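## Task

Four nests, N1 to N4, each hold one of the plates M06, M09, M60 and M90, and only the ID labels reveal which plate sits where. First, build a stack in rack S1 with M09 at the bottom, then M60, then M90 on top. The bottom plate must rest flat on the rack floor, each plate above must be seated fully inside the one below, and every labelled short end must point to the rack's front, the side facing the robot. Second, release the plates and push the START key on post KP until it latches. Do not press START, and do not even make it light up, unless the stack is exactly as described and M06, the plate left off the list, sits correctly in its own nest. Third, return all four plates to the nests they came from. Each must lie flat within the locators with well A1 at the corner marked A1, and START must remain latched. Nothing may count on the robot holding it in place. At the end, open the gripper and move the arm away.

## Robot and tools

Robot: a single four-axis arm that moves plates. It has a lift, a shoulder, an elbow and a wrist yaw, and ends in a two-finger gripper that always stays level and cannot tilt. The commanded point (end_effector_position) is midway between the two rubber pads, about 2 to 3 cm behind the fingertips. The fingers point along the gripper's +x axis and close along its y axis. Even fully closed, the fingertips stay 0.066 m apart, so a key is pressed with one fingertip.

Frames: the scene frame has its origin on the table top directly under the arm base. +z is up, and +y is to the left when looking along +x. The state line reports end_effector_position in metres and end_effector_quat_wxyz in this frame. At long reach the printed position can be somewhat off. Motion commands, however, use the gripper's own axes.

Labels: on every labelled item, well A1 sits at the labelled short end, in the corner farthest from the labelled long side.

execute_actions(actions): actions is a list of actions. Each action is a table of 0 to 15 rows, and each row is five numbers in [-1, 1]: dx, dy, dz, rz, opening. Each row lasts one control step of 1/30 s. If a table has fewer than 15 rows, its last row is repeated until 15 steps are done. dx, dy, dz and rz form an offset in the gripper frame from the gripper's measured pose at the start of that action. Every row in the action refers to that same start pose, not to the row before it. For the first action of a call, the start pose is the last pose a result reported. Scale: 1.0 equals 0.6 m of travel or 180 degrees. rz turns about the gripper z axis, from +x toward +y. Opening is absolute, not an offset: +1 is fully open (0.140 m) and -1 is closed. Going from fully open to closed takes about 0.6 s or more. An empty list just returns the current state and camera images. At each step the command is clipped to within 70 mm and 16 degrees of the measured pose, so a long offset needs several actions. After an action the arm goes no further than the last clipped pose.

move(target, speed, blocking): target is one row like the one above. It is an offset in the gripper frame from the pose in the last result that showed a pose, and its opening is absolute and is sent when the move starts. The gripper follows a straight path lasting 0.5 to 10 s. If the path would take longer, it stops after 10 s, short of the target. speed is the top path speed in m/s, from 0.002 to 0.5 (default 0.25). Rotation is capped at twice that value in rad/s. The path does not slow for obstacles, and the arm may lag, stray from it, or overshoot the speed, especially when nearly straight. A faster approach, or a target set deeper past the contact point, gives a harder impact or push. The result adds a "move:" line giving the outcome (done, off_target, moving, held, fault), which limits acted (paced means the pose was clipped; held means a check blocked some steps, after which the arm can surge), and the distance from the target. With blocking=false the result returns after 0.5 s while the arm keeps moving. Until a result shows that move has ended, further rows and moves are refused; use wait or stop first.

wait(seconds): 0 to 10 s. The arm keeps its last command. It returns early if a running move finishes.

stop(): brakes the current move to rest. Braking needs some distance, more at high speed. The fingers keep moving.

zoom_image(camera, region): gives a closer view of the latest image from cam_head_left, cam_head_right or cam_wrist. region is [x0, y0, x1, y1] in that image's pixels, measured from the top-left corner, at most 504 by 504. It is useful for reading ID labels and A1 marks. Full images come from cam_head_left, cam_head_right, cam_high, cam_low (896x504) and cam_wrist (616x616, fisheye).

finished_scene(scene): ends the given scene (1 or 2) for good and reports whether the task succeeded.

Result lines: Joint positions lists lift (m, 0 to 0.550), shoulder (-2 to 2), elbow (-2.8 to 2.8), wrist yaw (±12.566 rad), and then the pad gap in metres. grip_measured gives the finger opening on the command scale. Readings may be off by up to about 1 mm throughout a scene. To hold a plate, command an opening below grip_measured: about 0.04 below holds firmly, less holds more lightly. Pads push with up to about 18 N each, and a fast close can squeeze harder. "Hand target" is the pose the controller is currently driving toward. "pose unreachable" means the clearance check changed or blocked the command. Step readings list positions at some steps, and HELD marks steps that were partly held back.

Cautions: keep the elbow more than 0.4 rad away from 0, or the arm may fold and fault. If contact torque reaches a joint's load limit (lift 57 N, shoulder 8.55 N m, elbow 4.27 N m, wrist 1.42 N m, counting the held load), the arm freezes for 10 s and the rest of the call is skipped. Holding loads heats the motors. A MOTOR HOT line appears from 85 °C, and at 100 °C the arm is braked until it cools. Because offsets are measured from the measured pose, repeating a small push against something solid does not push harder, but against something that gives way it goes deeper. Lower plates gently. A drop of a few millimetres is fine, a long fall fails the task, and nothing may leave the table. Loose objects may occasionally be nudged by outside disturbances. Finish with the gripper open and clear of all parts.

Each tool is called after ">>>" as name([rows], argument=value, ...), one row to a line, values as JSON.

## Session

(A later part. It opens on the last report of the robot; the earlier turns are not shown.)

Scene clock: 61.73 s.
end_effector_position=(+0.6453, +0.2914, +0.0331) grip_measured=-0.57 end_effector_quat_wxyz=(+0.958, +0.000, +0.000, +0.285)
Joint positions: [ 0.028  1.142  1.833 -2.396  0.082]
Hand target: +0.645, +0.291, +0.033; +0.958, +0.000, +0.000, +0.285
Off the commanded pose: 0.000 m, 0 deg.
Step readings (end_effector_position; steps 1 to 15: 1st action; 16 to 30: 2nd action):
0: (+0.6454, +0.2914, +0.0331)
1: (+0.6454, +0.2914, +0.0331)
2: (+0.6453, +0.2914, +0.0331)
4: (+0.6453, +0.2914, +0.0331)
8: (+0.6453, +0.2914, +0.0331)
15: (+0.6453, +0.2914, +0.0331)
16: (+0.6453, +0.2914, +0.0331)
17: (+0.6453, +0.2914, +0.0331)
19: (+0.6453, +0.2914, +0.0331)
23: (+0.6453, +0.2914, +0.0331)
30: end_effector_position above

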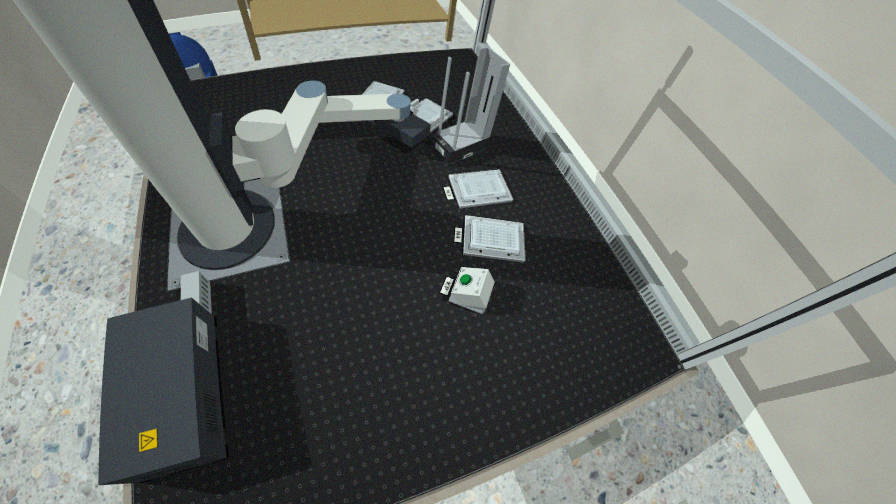

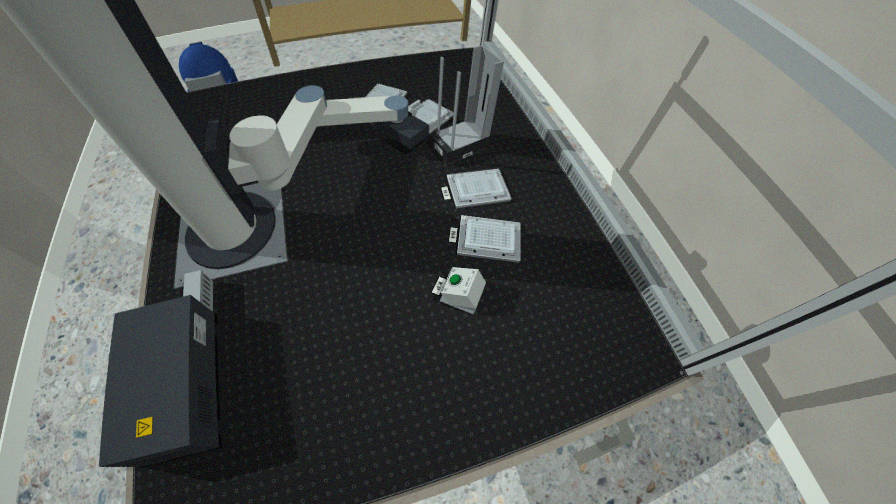

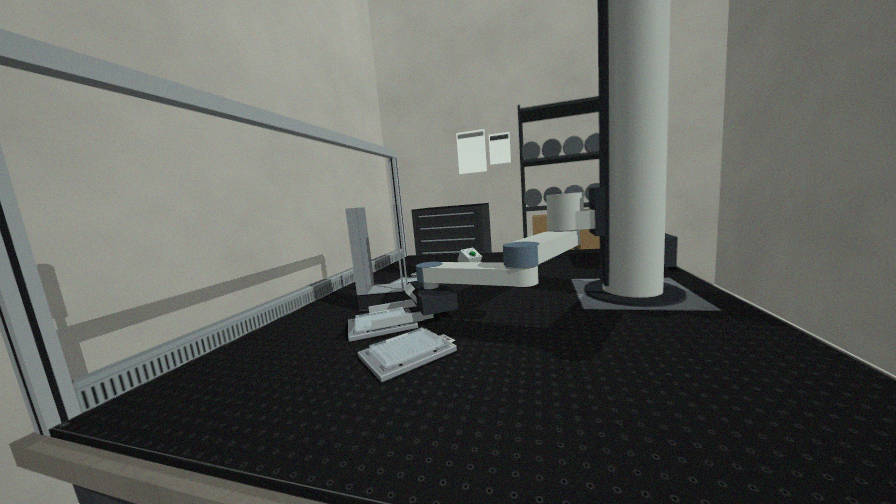

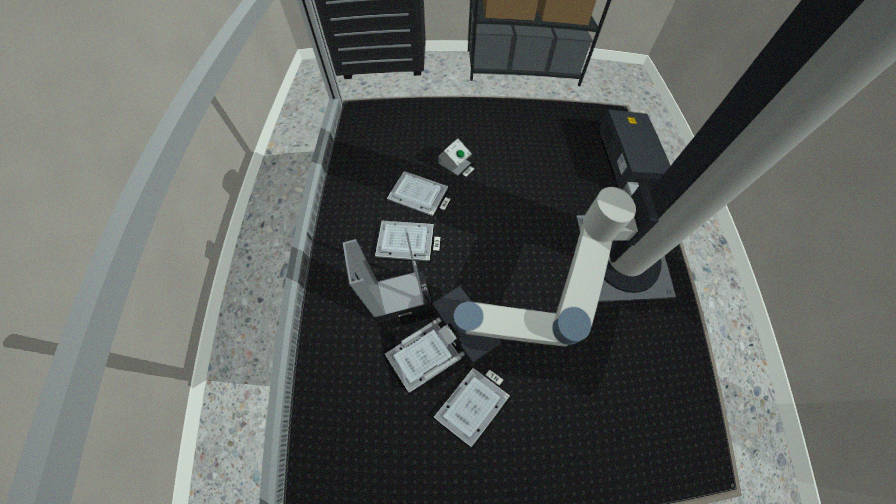

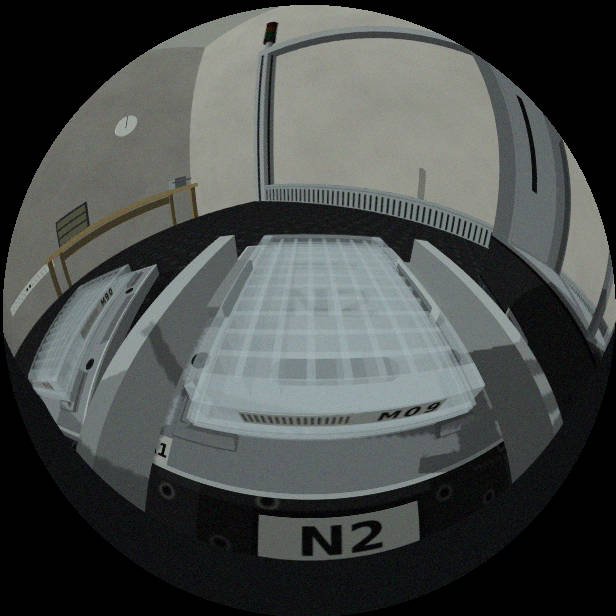

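>>> execute_actions(actions=[])

Scene clock: 73.80 s.
end_effector_position=(+0.7175, +0.1294, +0.3452) grip_measured=-0.57 end_effector_quat_wxyz=(+0.991, +0.000, +0.000, +0.137)
Joint positions: [ 0.34   0.803  1.862 -2.39   0.082]
Hand target: +0.718, +0.129, +0.345; +0.991, +0.000, +0.000, +0.137
Off the commanded pose: 0.000 m, 0 deg.

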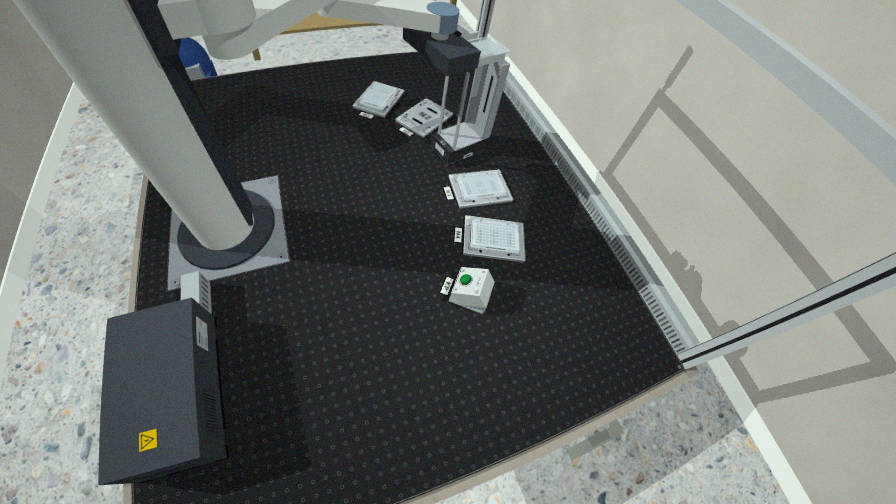

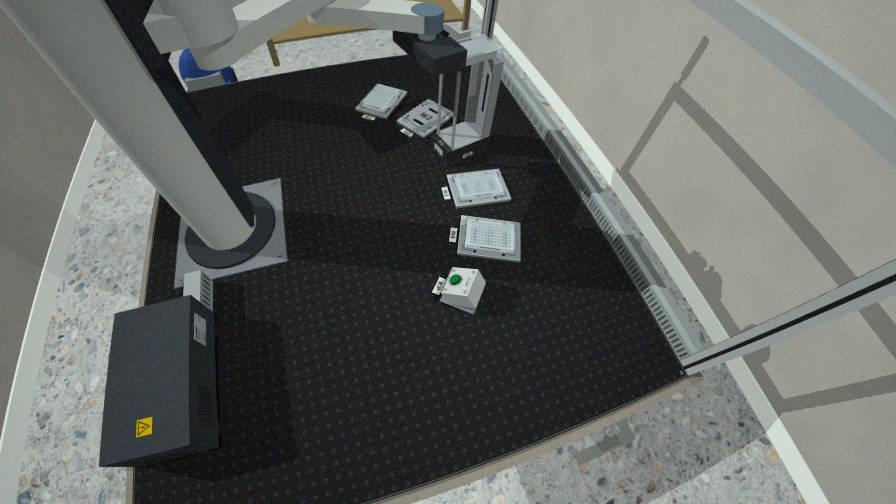

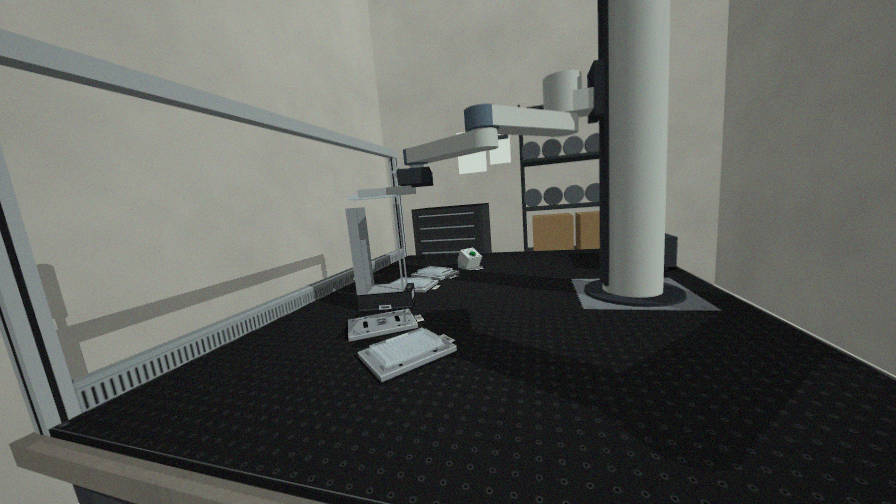

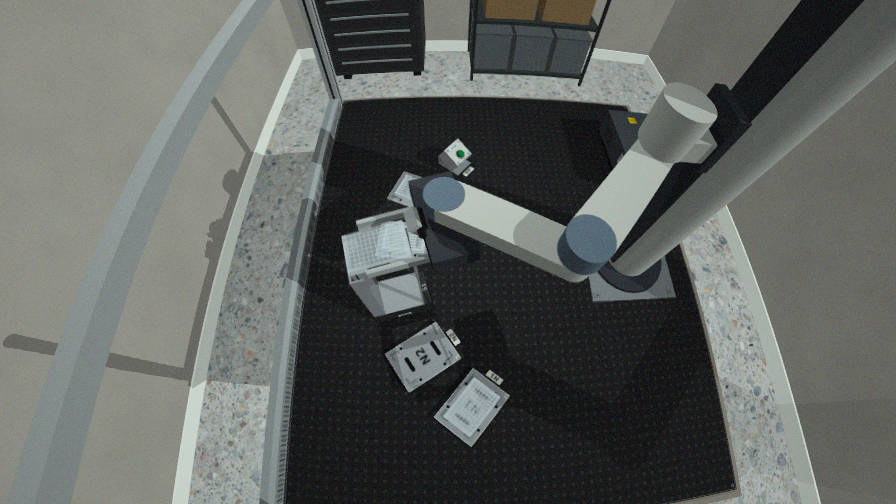

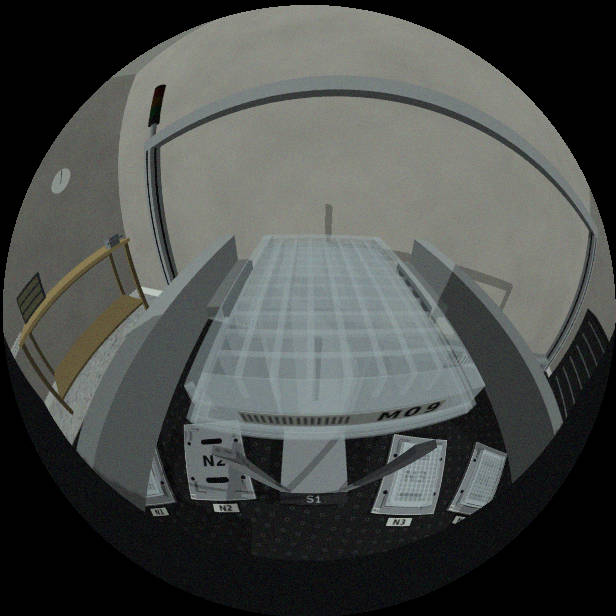

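>>> zoom_image(camera="cam_wrist", region=[170, 380, 500, 540])

Region (170, 380, 500, 540) of cam_wrist's 616x616 image, scaled by 1.527, with more detail than that image has; it fills the top 244 rows of this view, and the rest is white.

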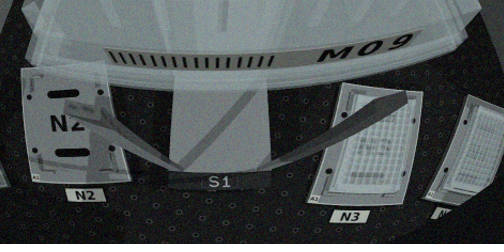

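>>> move(target=[0,0,-0.0333,0,-0.62], speed=0.06)

>>> zoom_image(camera="cam_wrist", region=[130, 360, 530, 560])

Scene clock: 76.07 s.
end_effector_position=(+0.7175, +0.1294, +0.3252) grip_measured=-0.57 end_effector_quat_wxyz=(+0.991, +0.000, +0.000, +0.137)
Joint positions: [ 0.32   0.803  1.862 -2.39   0.082]
Hand target: +0.718, +0.129, +0.325; +0.991, +0.000, +0.000, +0.137
Off the commanded pose: 0.000 m, 0 deg.
move: done

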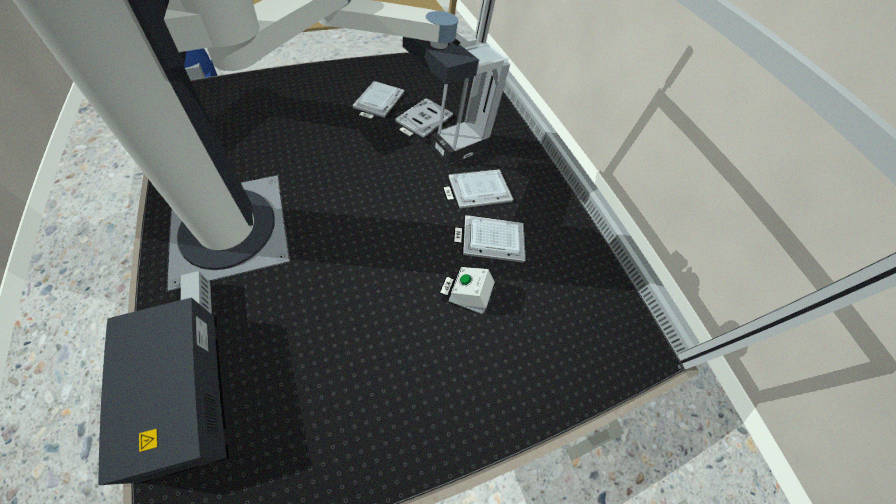

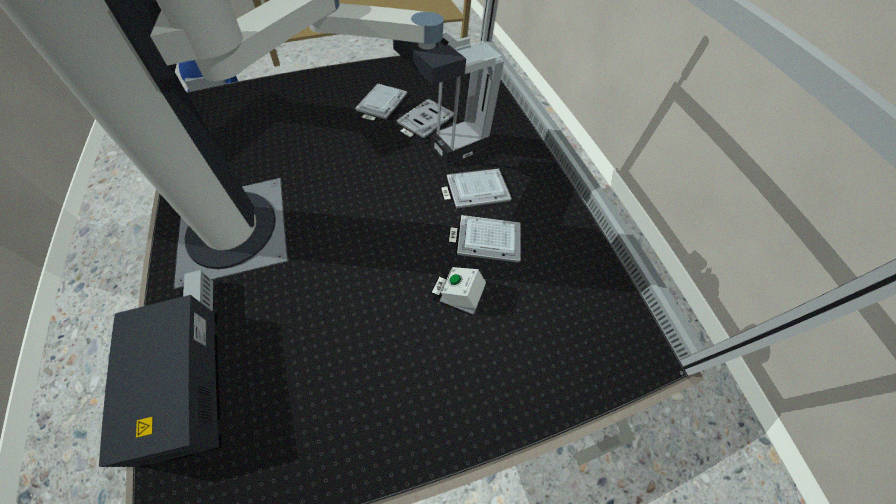

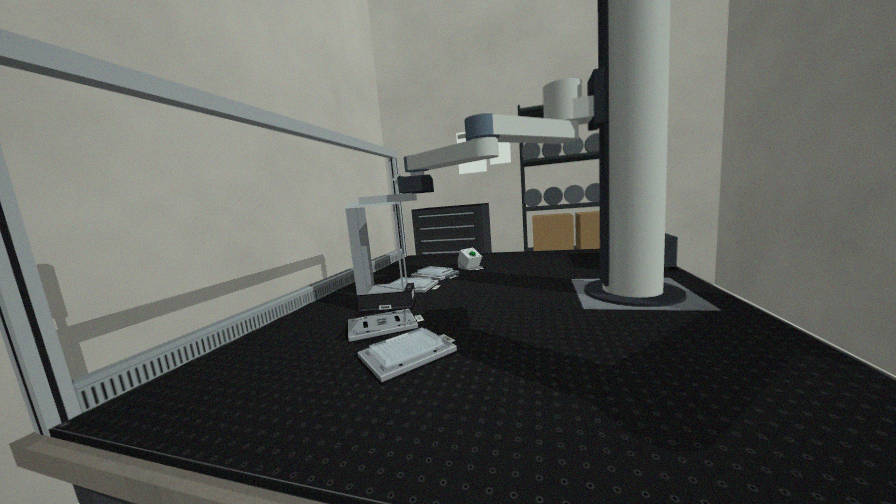

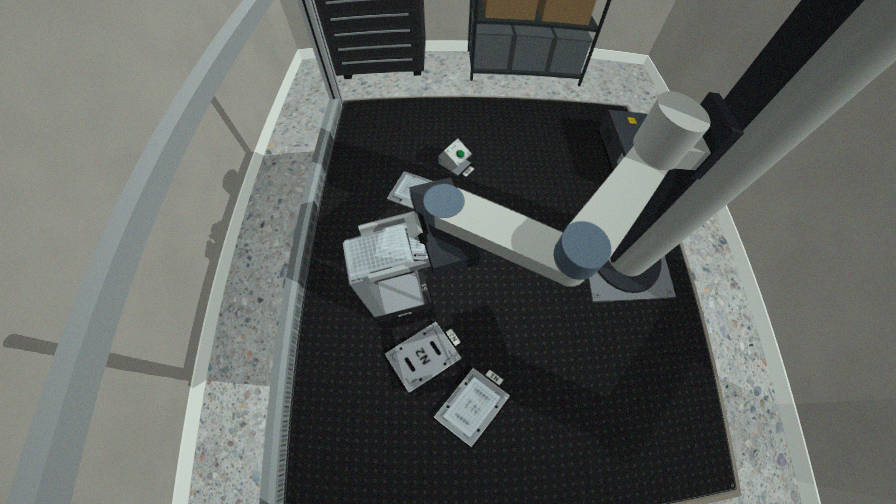

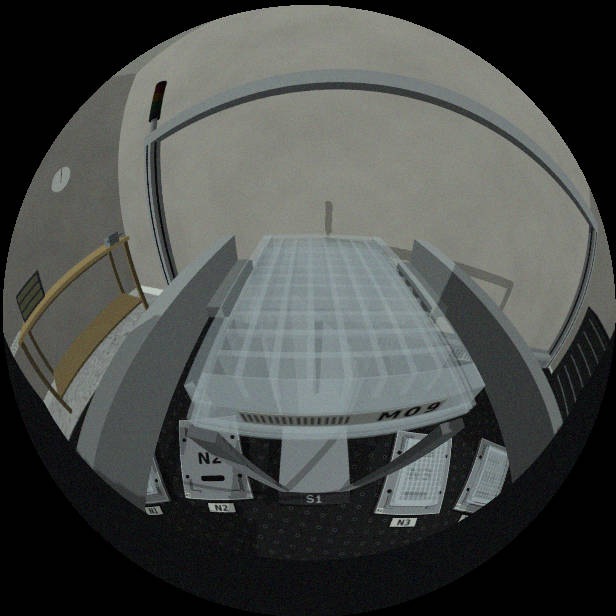

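Region (130, 360, 530, 560) of cam_wrist's 616x616 image, scaled by 1.260, with more detail than that image has.

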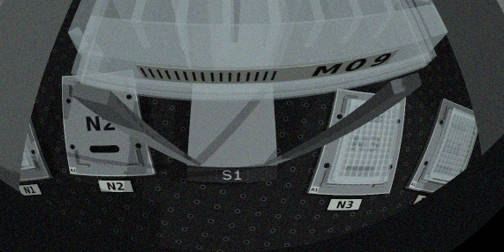

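>>> move(target=[0,0,-0.015,0,-0.62], speed=0.03)

>>> zoom_image(camera="cam_wrist", region=[130, 340, 530, 540])

Scene clock: 77.27 s.
end_effector_position=(+0.7177, +0.1300, +0.3162) grip_measured=-0.57 end_effector_quat_wxyz=(+0.991, +0.000, +0.000, +0.138)
Joint positions: [ 0.311  0.803  1.865 -2.392  0.082]
Hand target: +0.718, +0.129, +0.316; +0.991, +0.000, +0.000, +0.137
Off the commanded pose: 0.001 m, 0 deg.
move: done

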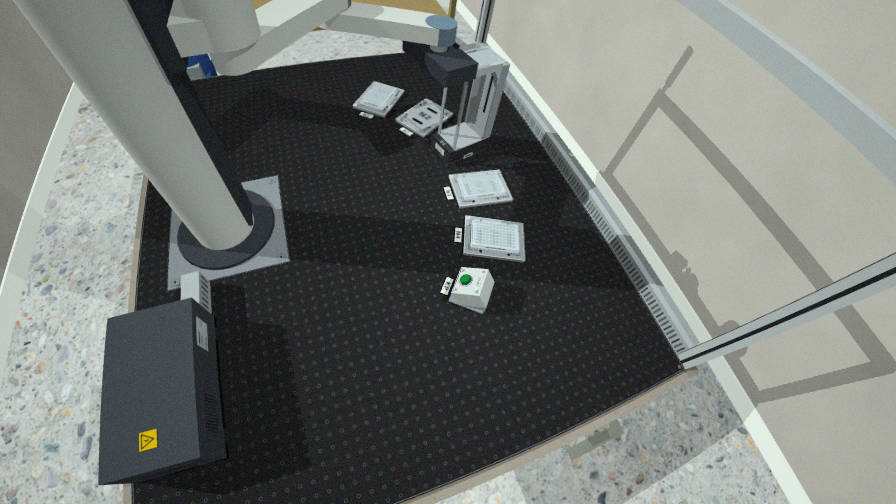

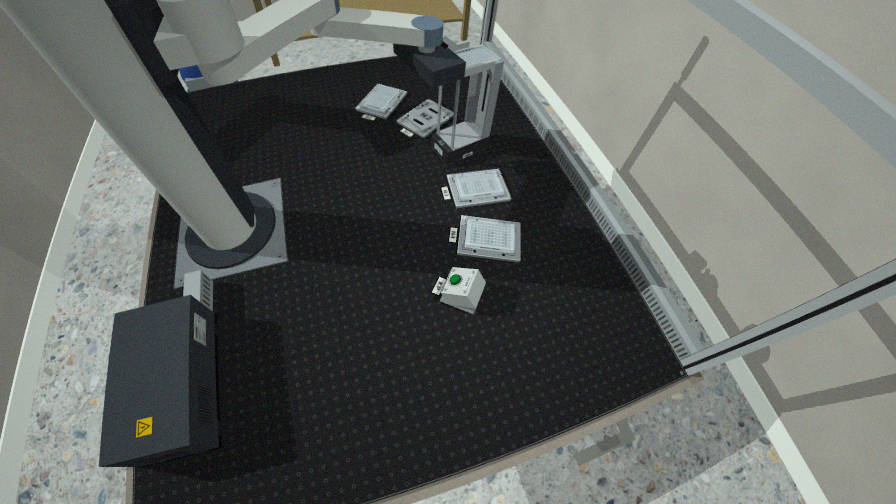

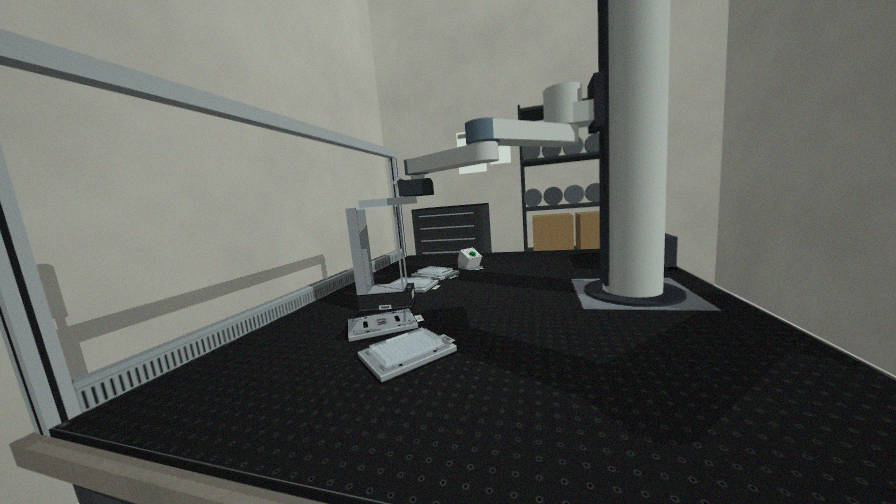

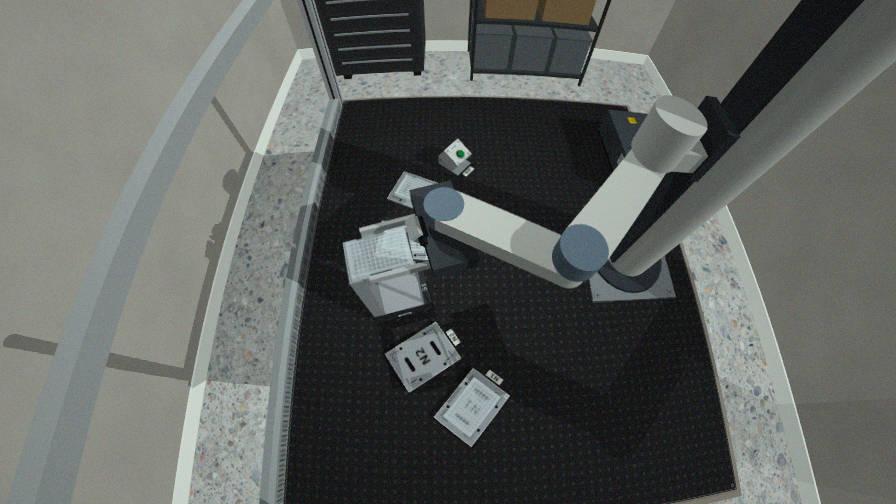

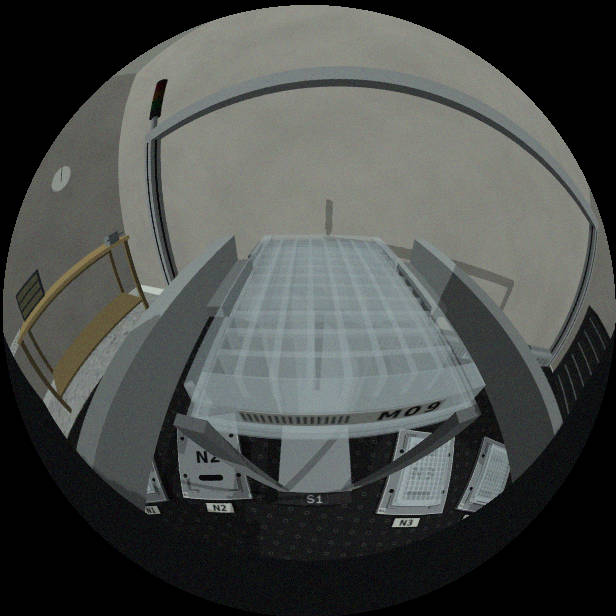

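Region (130, 340, 530, 540) of cam_wrist's 616x616 image, scaled by 1.260, with more detail than that image has.

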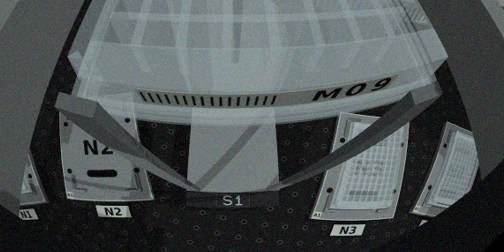

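>>> move(target=[0,0,-0.015,0,-0.62], speed=0.02)

>>> zoom_image(camera="cam_wrist", region=[130, 340, 530, 540])

Scene clock: 78.23 s.
end_effector_position=(+0.7178, +0.1302, +0.3072) grip_measured=-0.57 end_effector_quat_wxyz=(+0.991, +0.000, +0.000, +0.137)
Joint positions: [ 0.302  0.803  1.865 -2.393  0.082]
Hand target: +0.718, +0.130, +0.307; +0.991, +0.000, +0.000, +0.138
Off the commanded pose: 0.000 m, 0 deg.
move: done

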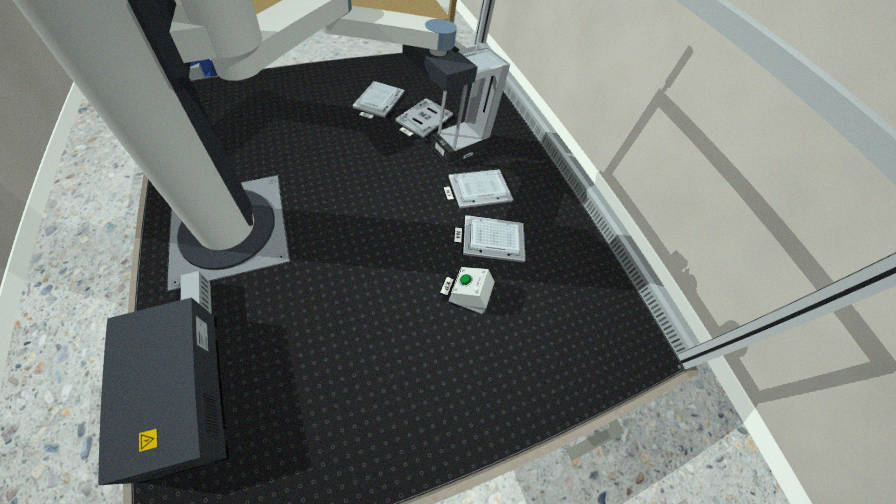

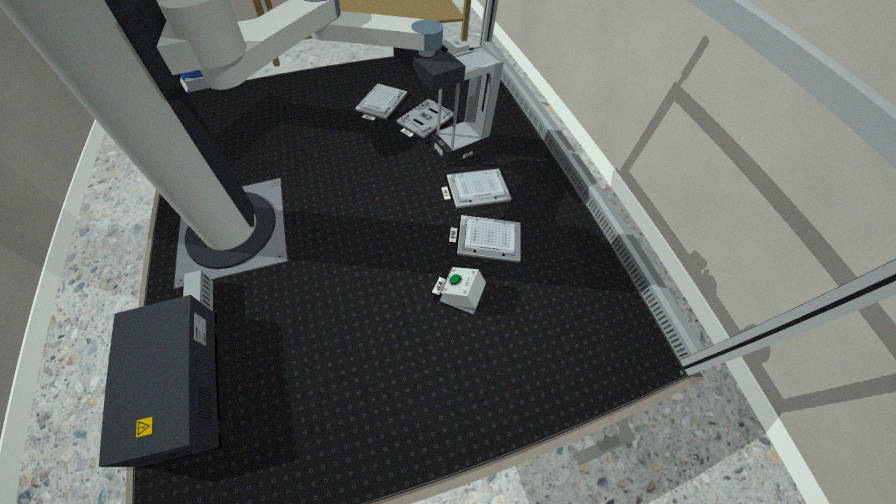

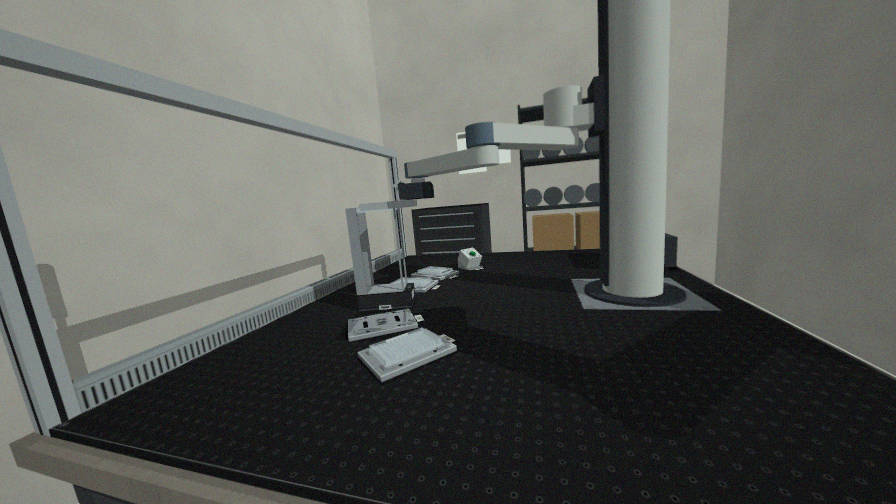

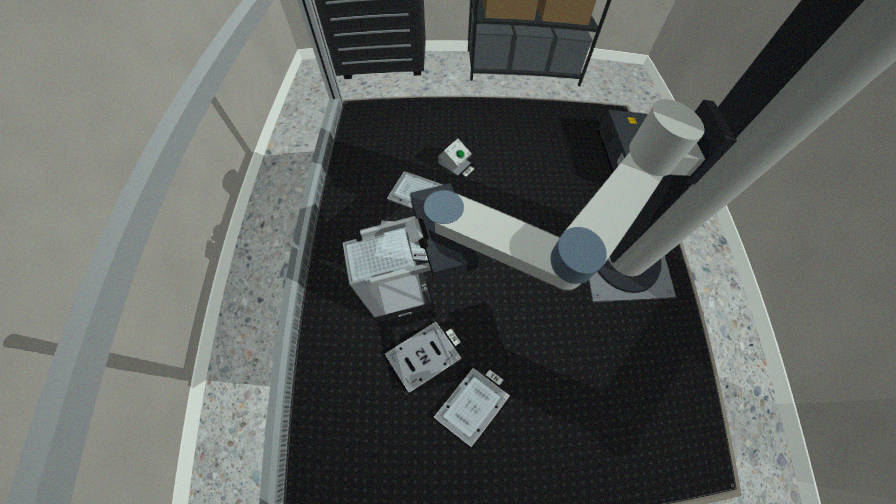

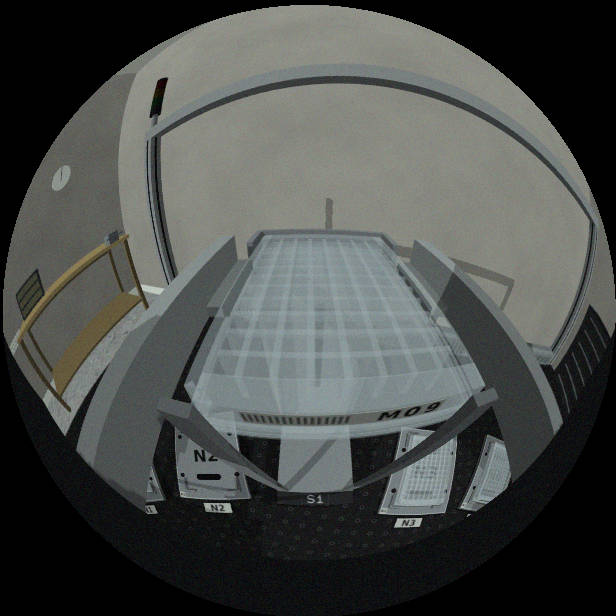

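Region (130, 340, 530, 540) of cam_wrist's 616x616 image, scaled by 1.260, with more detail than that image has.

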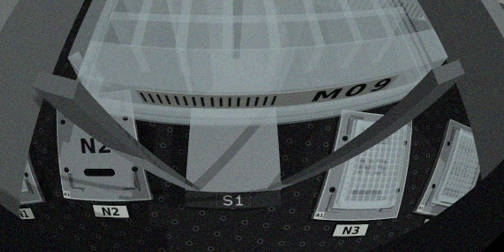

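>>> move(target=[0,0,-0.05,0,-0.62], speed=0.04)

>>> zoom_image(camera="cam_wrist", region=[100, 180, 560, 500])

Scene clock: 79.60 s.
end_effector_position=(+0.7179, +0.1302, +0.2771) grip_measured=-0.57 end_effector_quat_wxyz=(+0.991, +0.000, +0.000, +0.137)
Joint positions: [ 0.272  0.803  1.866 -2.393  0.082]
Hand target: +0.718, +0.130, +0.277; +0.991, +0.000, +0.000, +0.137
Off the commanded pose: 0.000 m, 0 deg.
move: done

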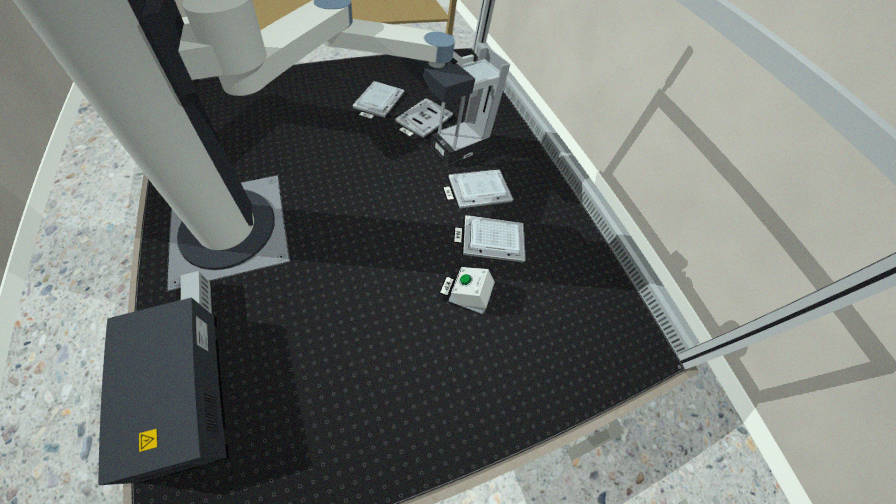

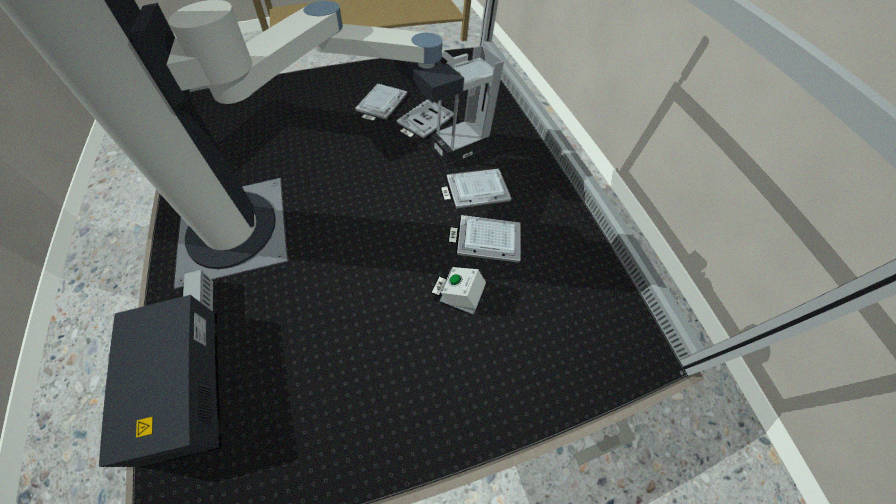

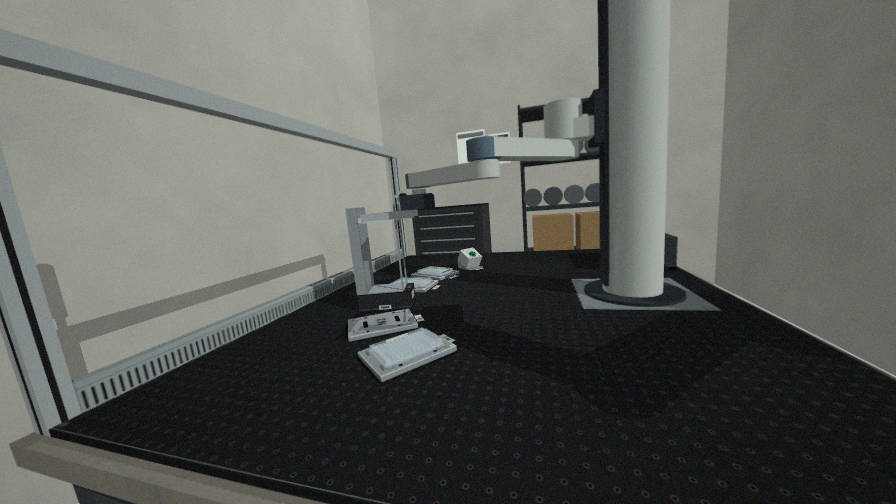

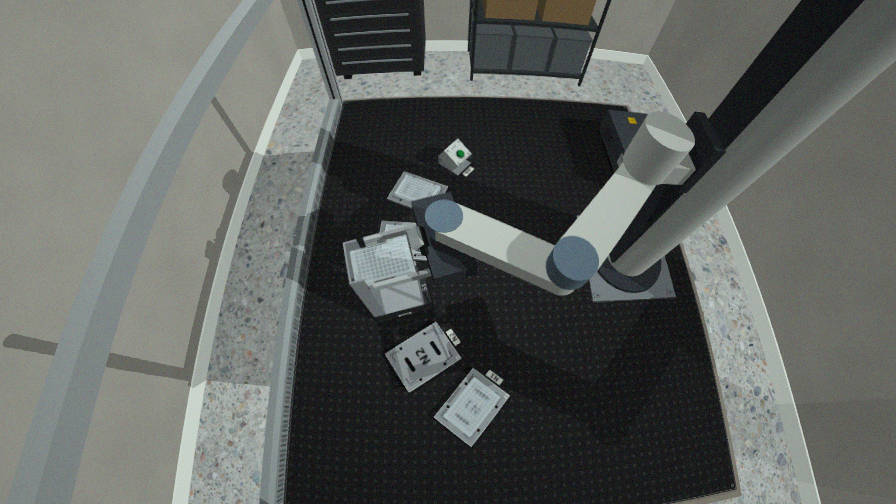

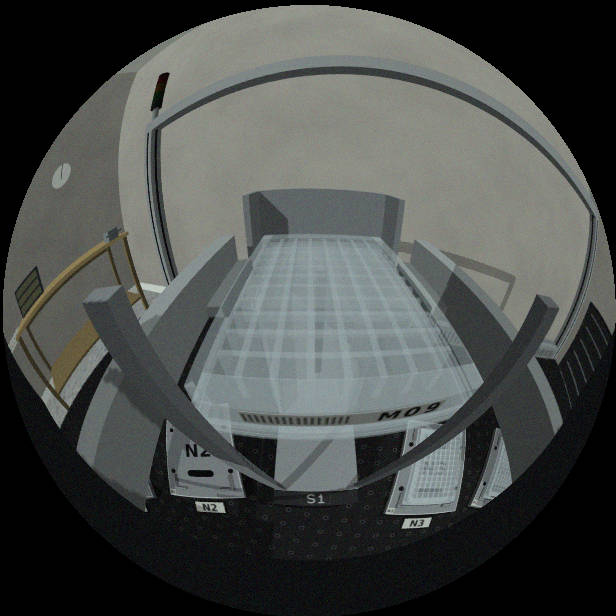

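Region (100, 180, 560, 500) of cam_wrist's 616x616 image, scaled by 1.096, with more detail than that image has; it fills the top 351 rows of this view, and the rest is white.

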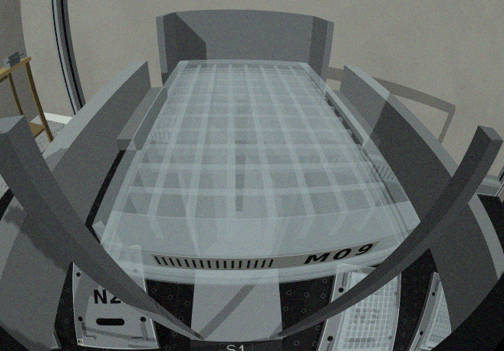

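>>> move(target=[0,0,-0.335,0,-0.62], speed=0.15)

Scene clock: 82.20 s.
end_effector_position=(+0.7179, +0.1303, +0.0760) grip_measured=-0.57 end_effector_quat_wxyz=(+0.991, +0.000, +0.000, +0.137)
Joint positions: [ 0.071  0.803  1.866 -2.393  0.082]
Hand target: +0.718, +0.130, +0.076; +0.991, +0.000, +0.000, +0.137
Off the commanded pose: 0.000 m, 0 deg.
move: done

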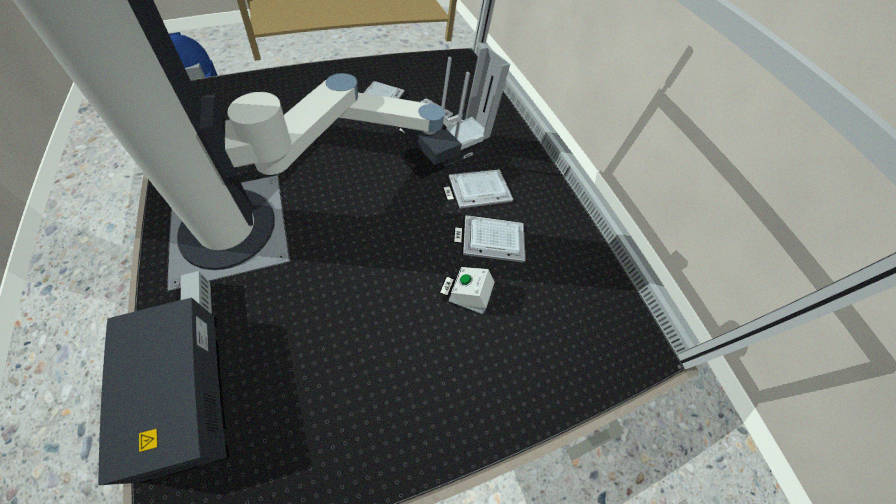

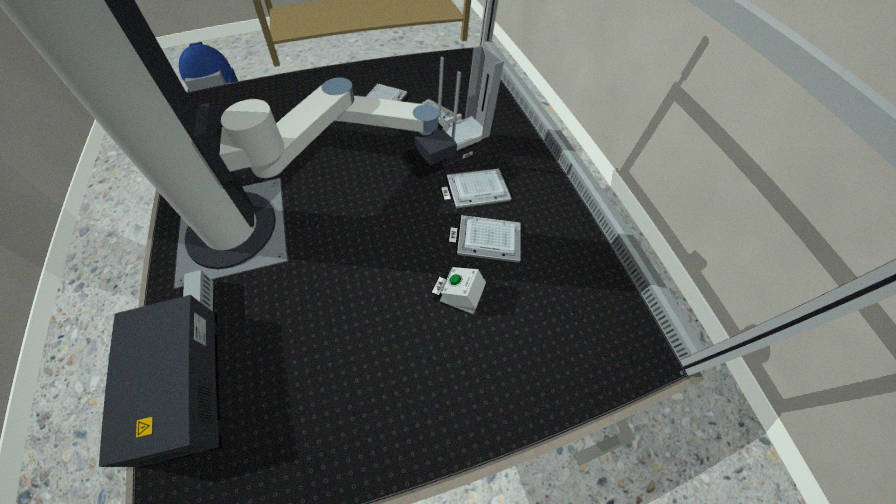

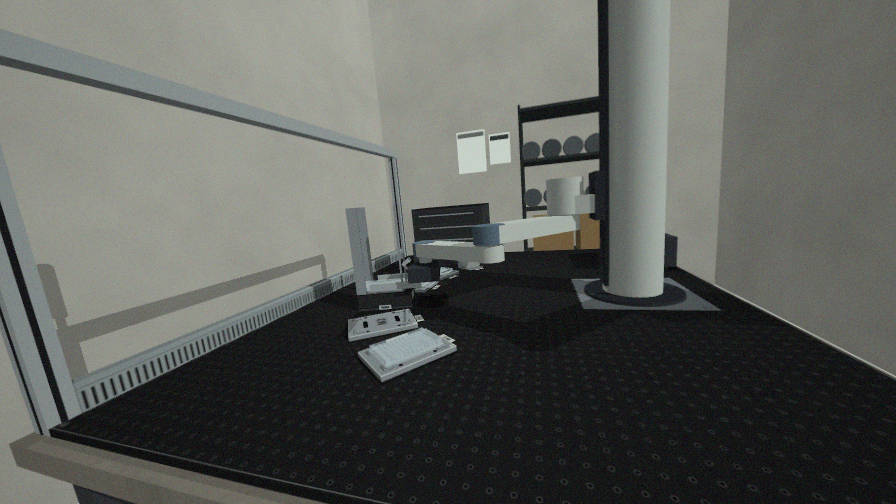

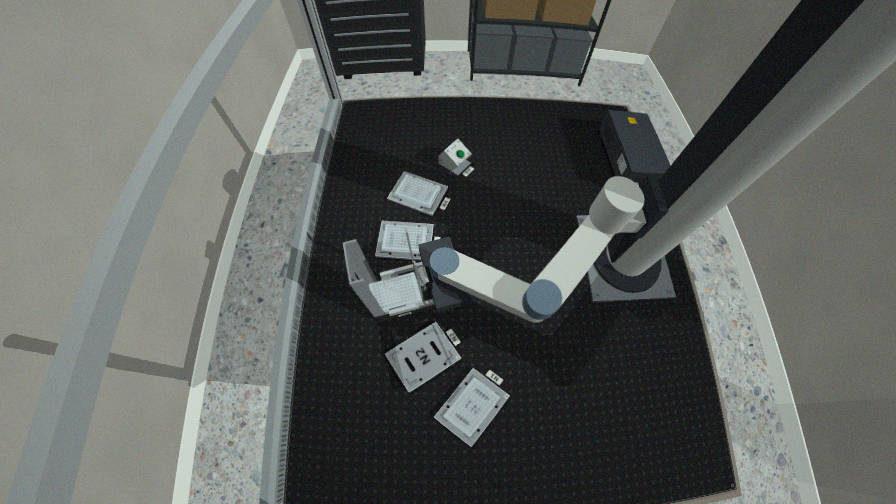

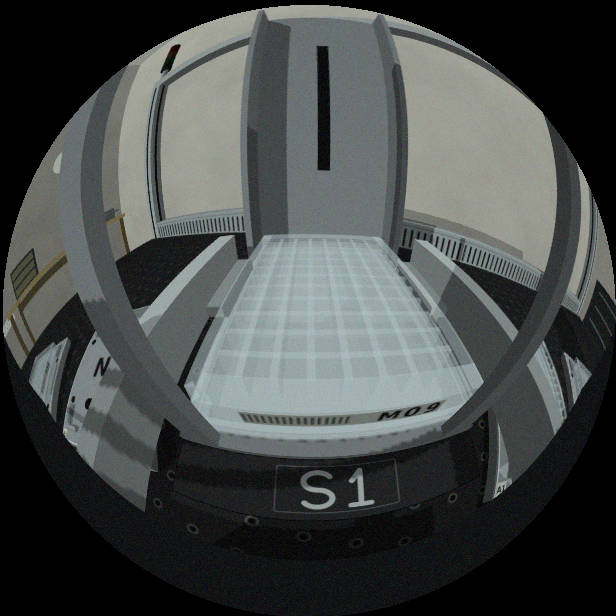

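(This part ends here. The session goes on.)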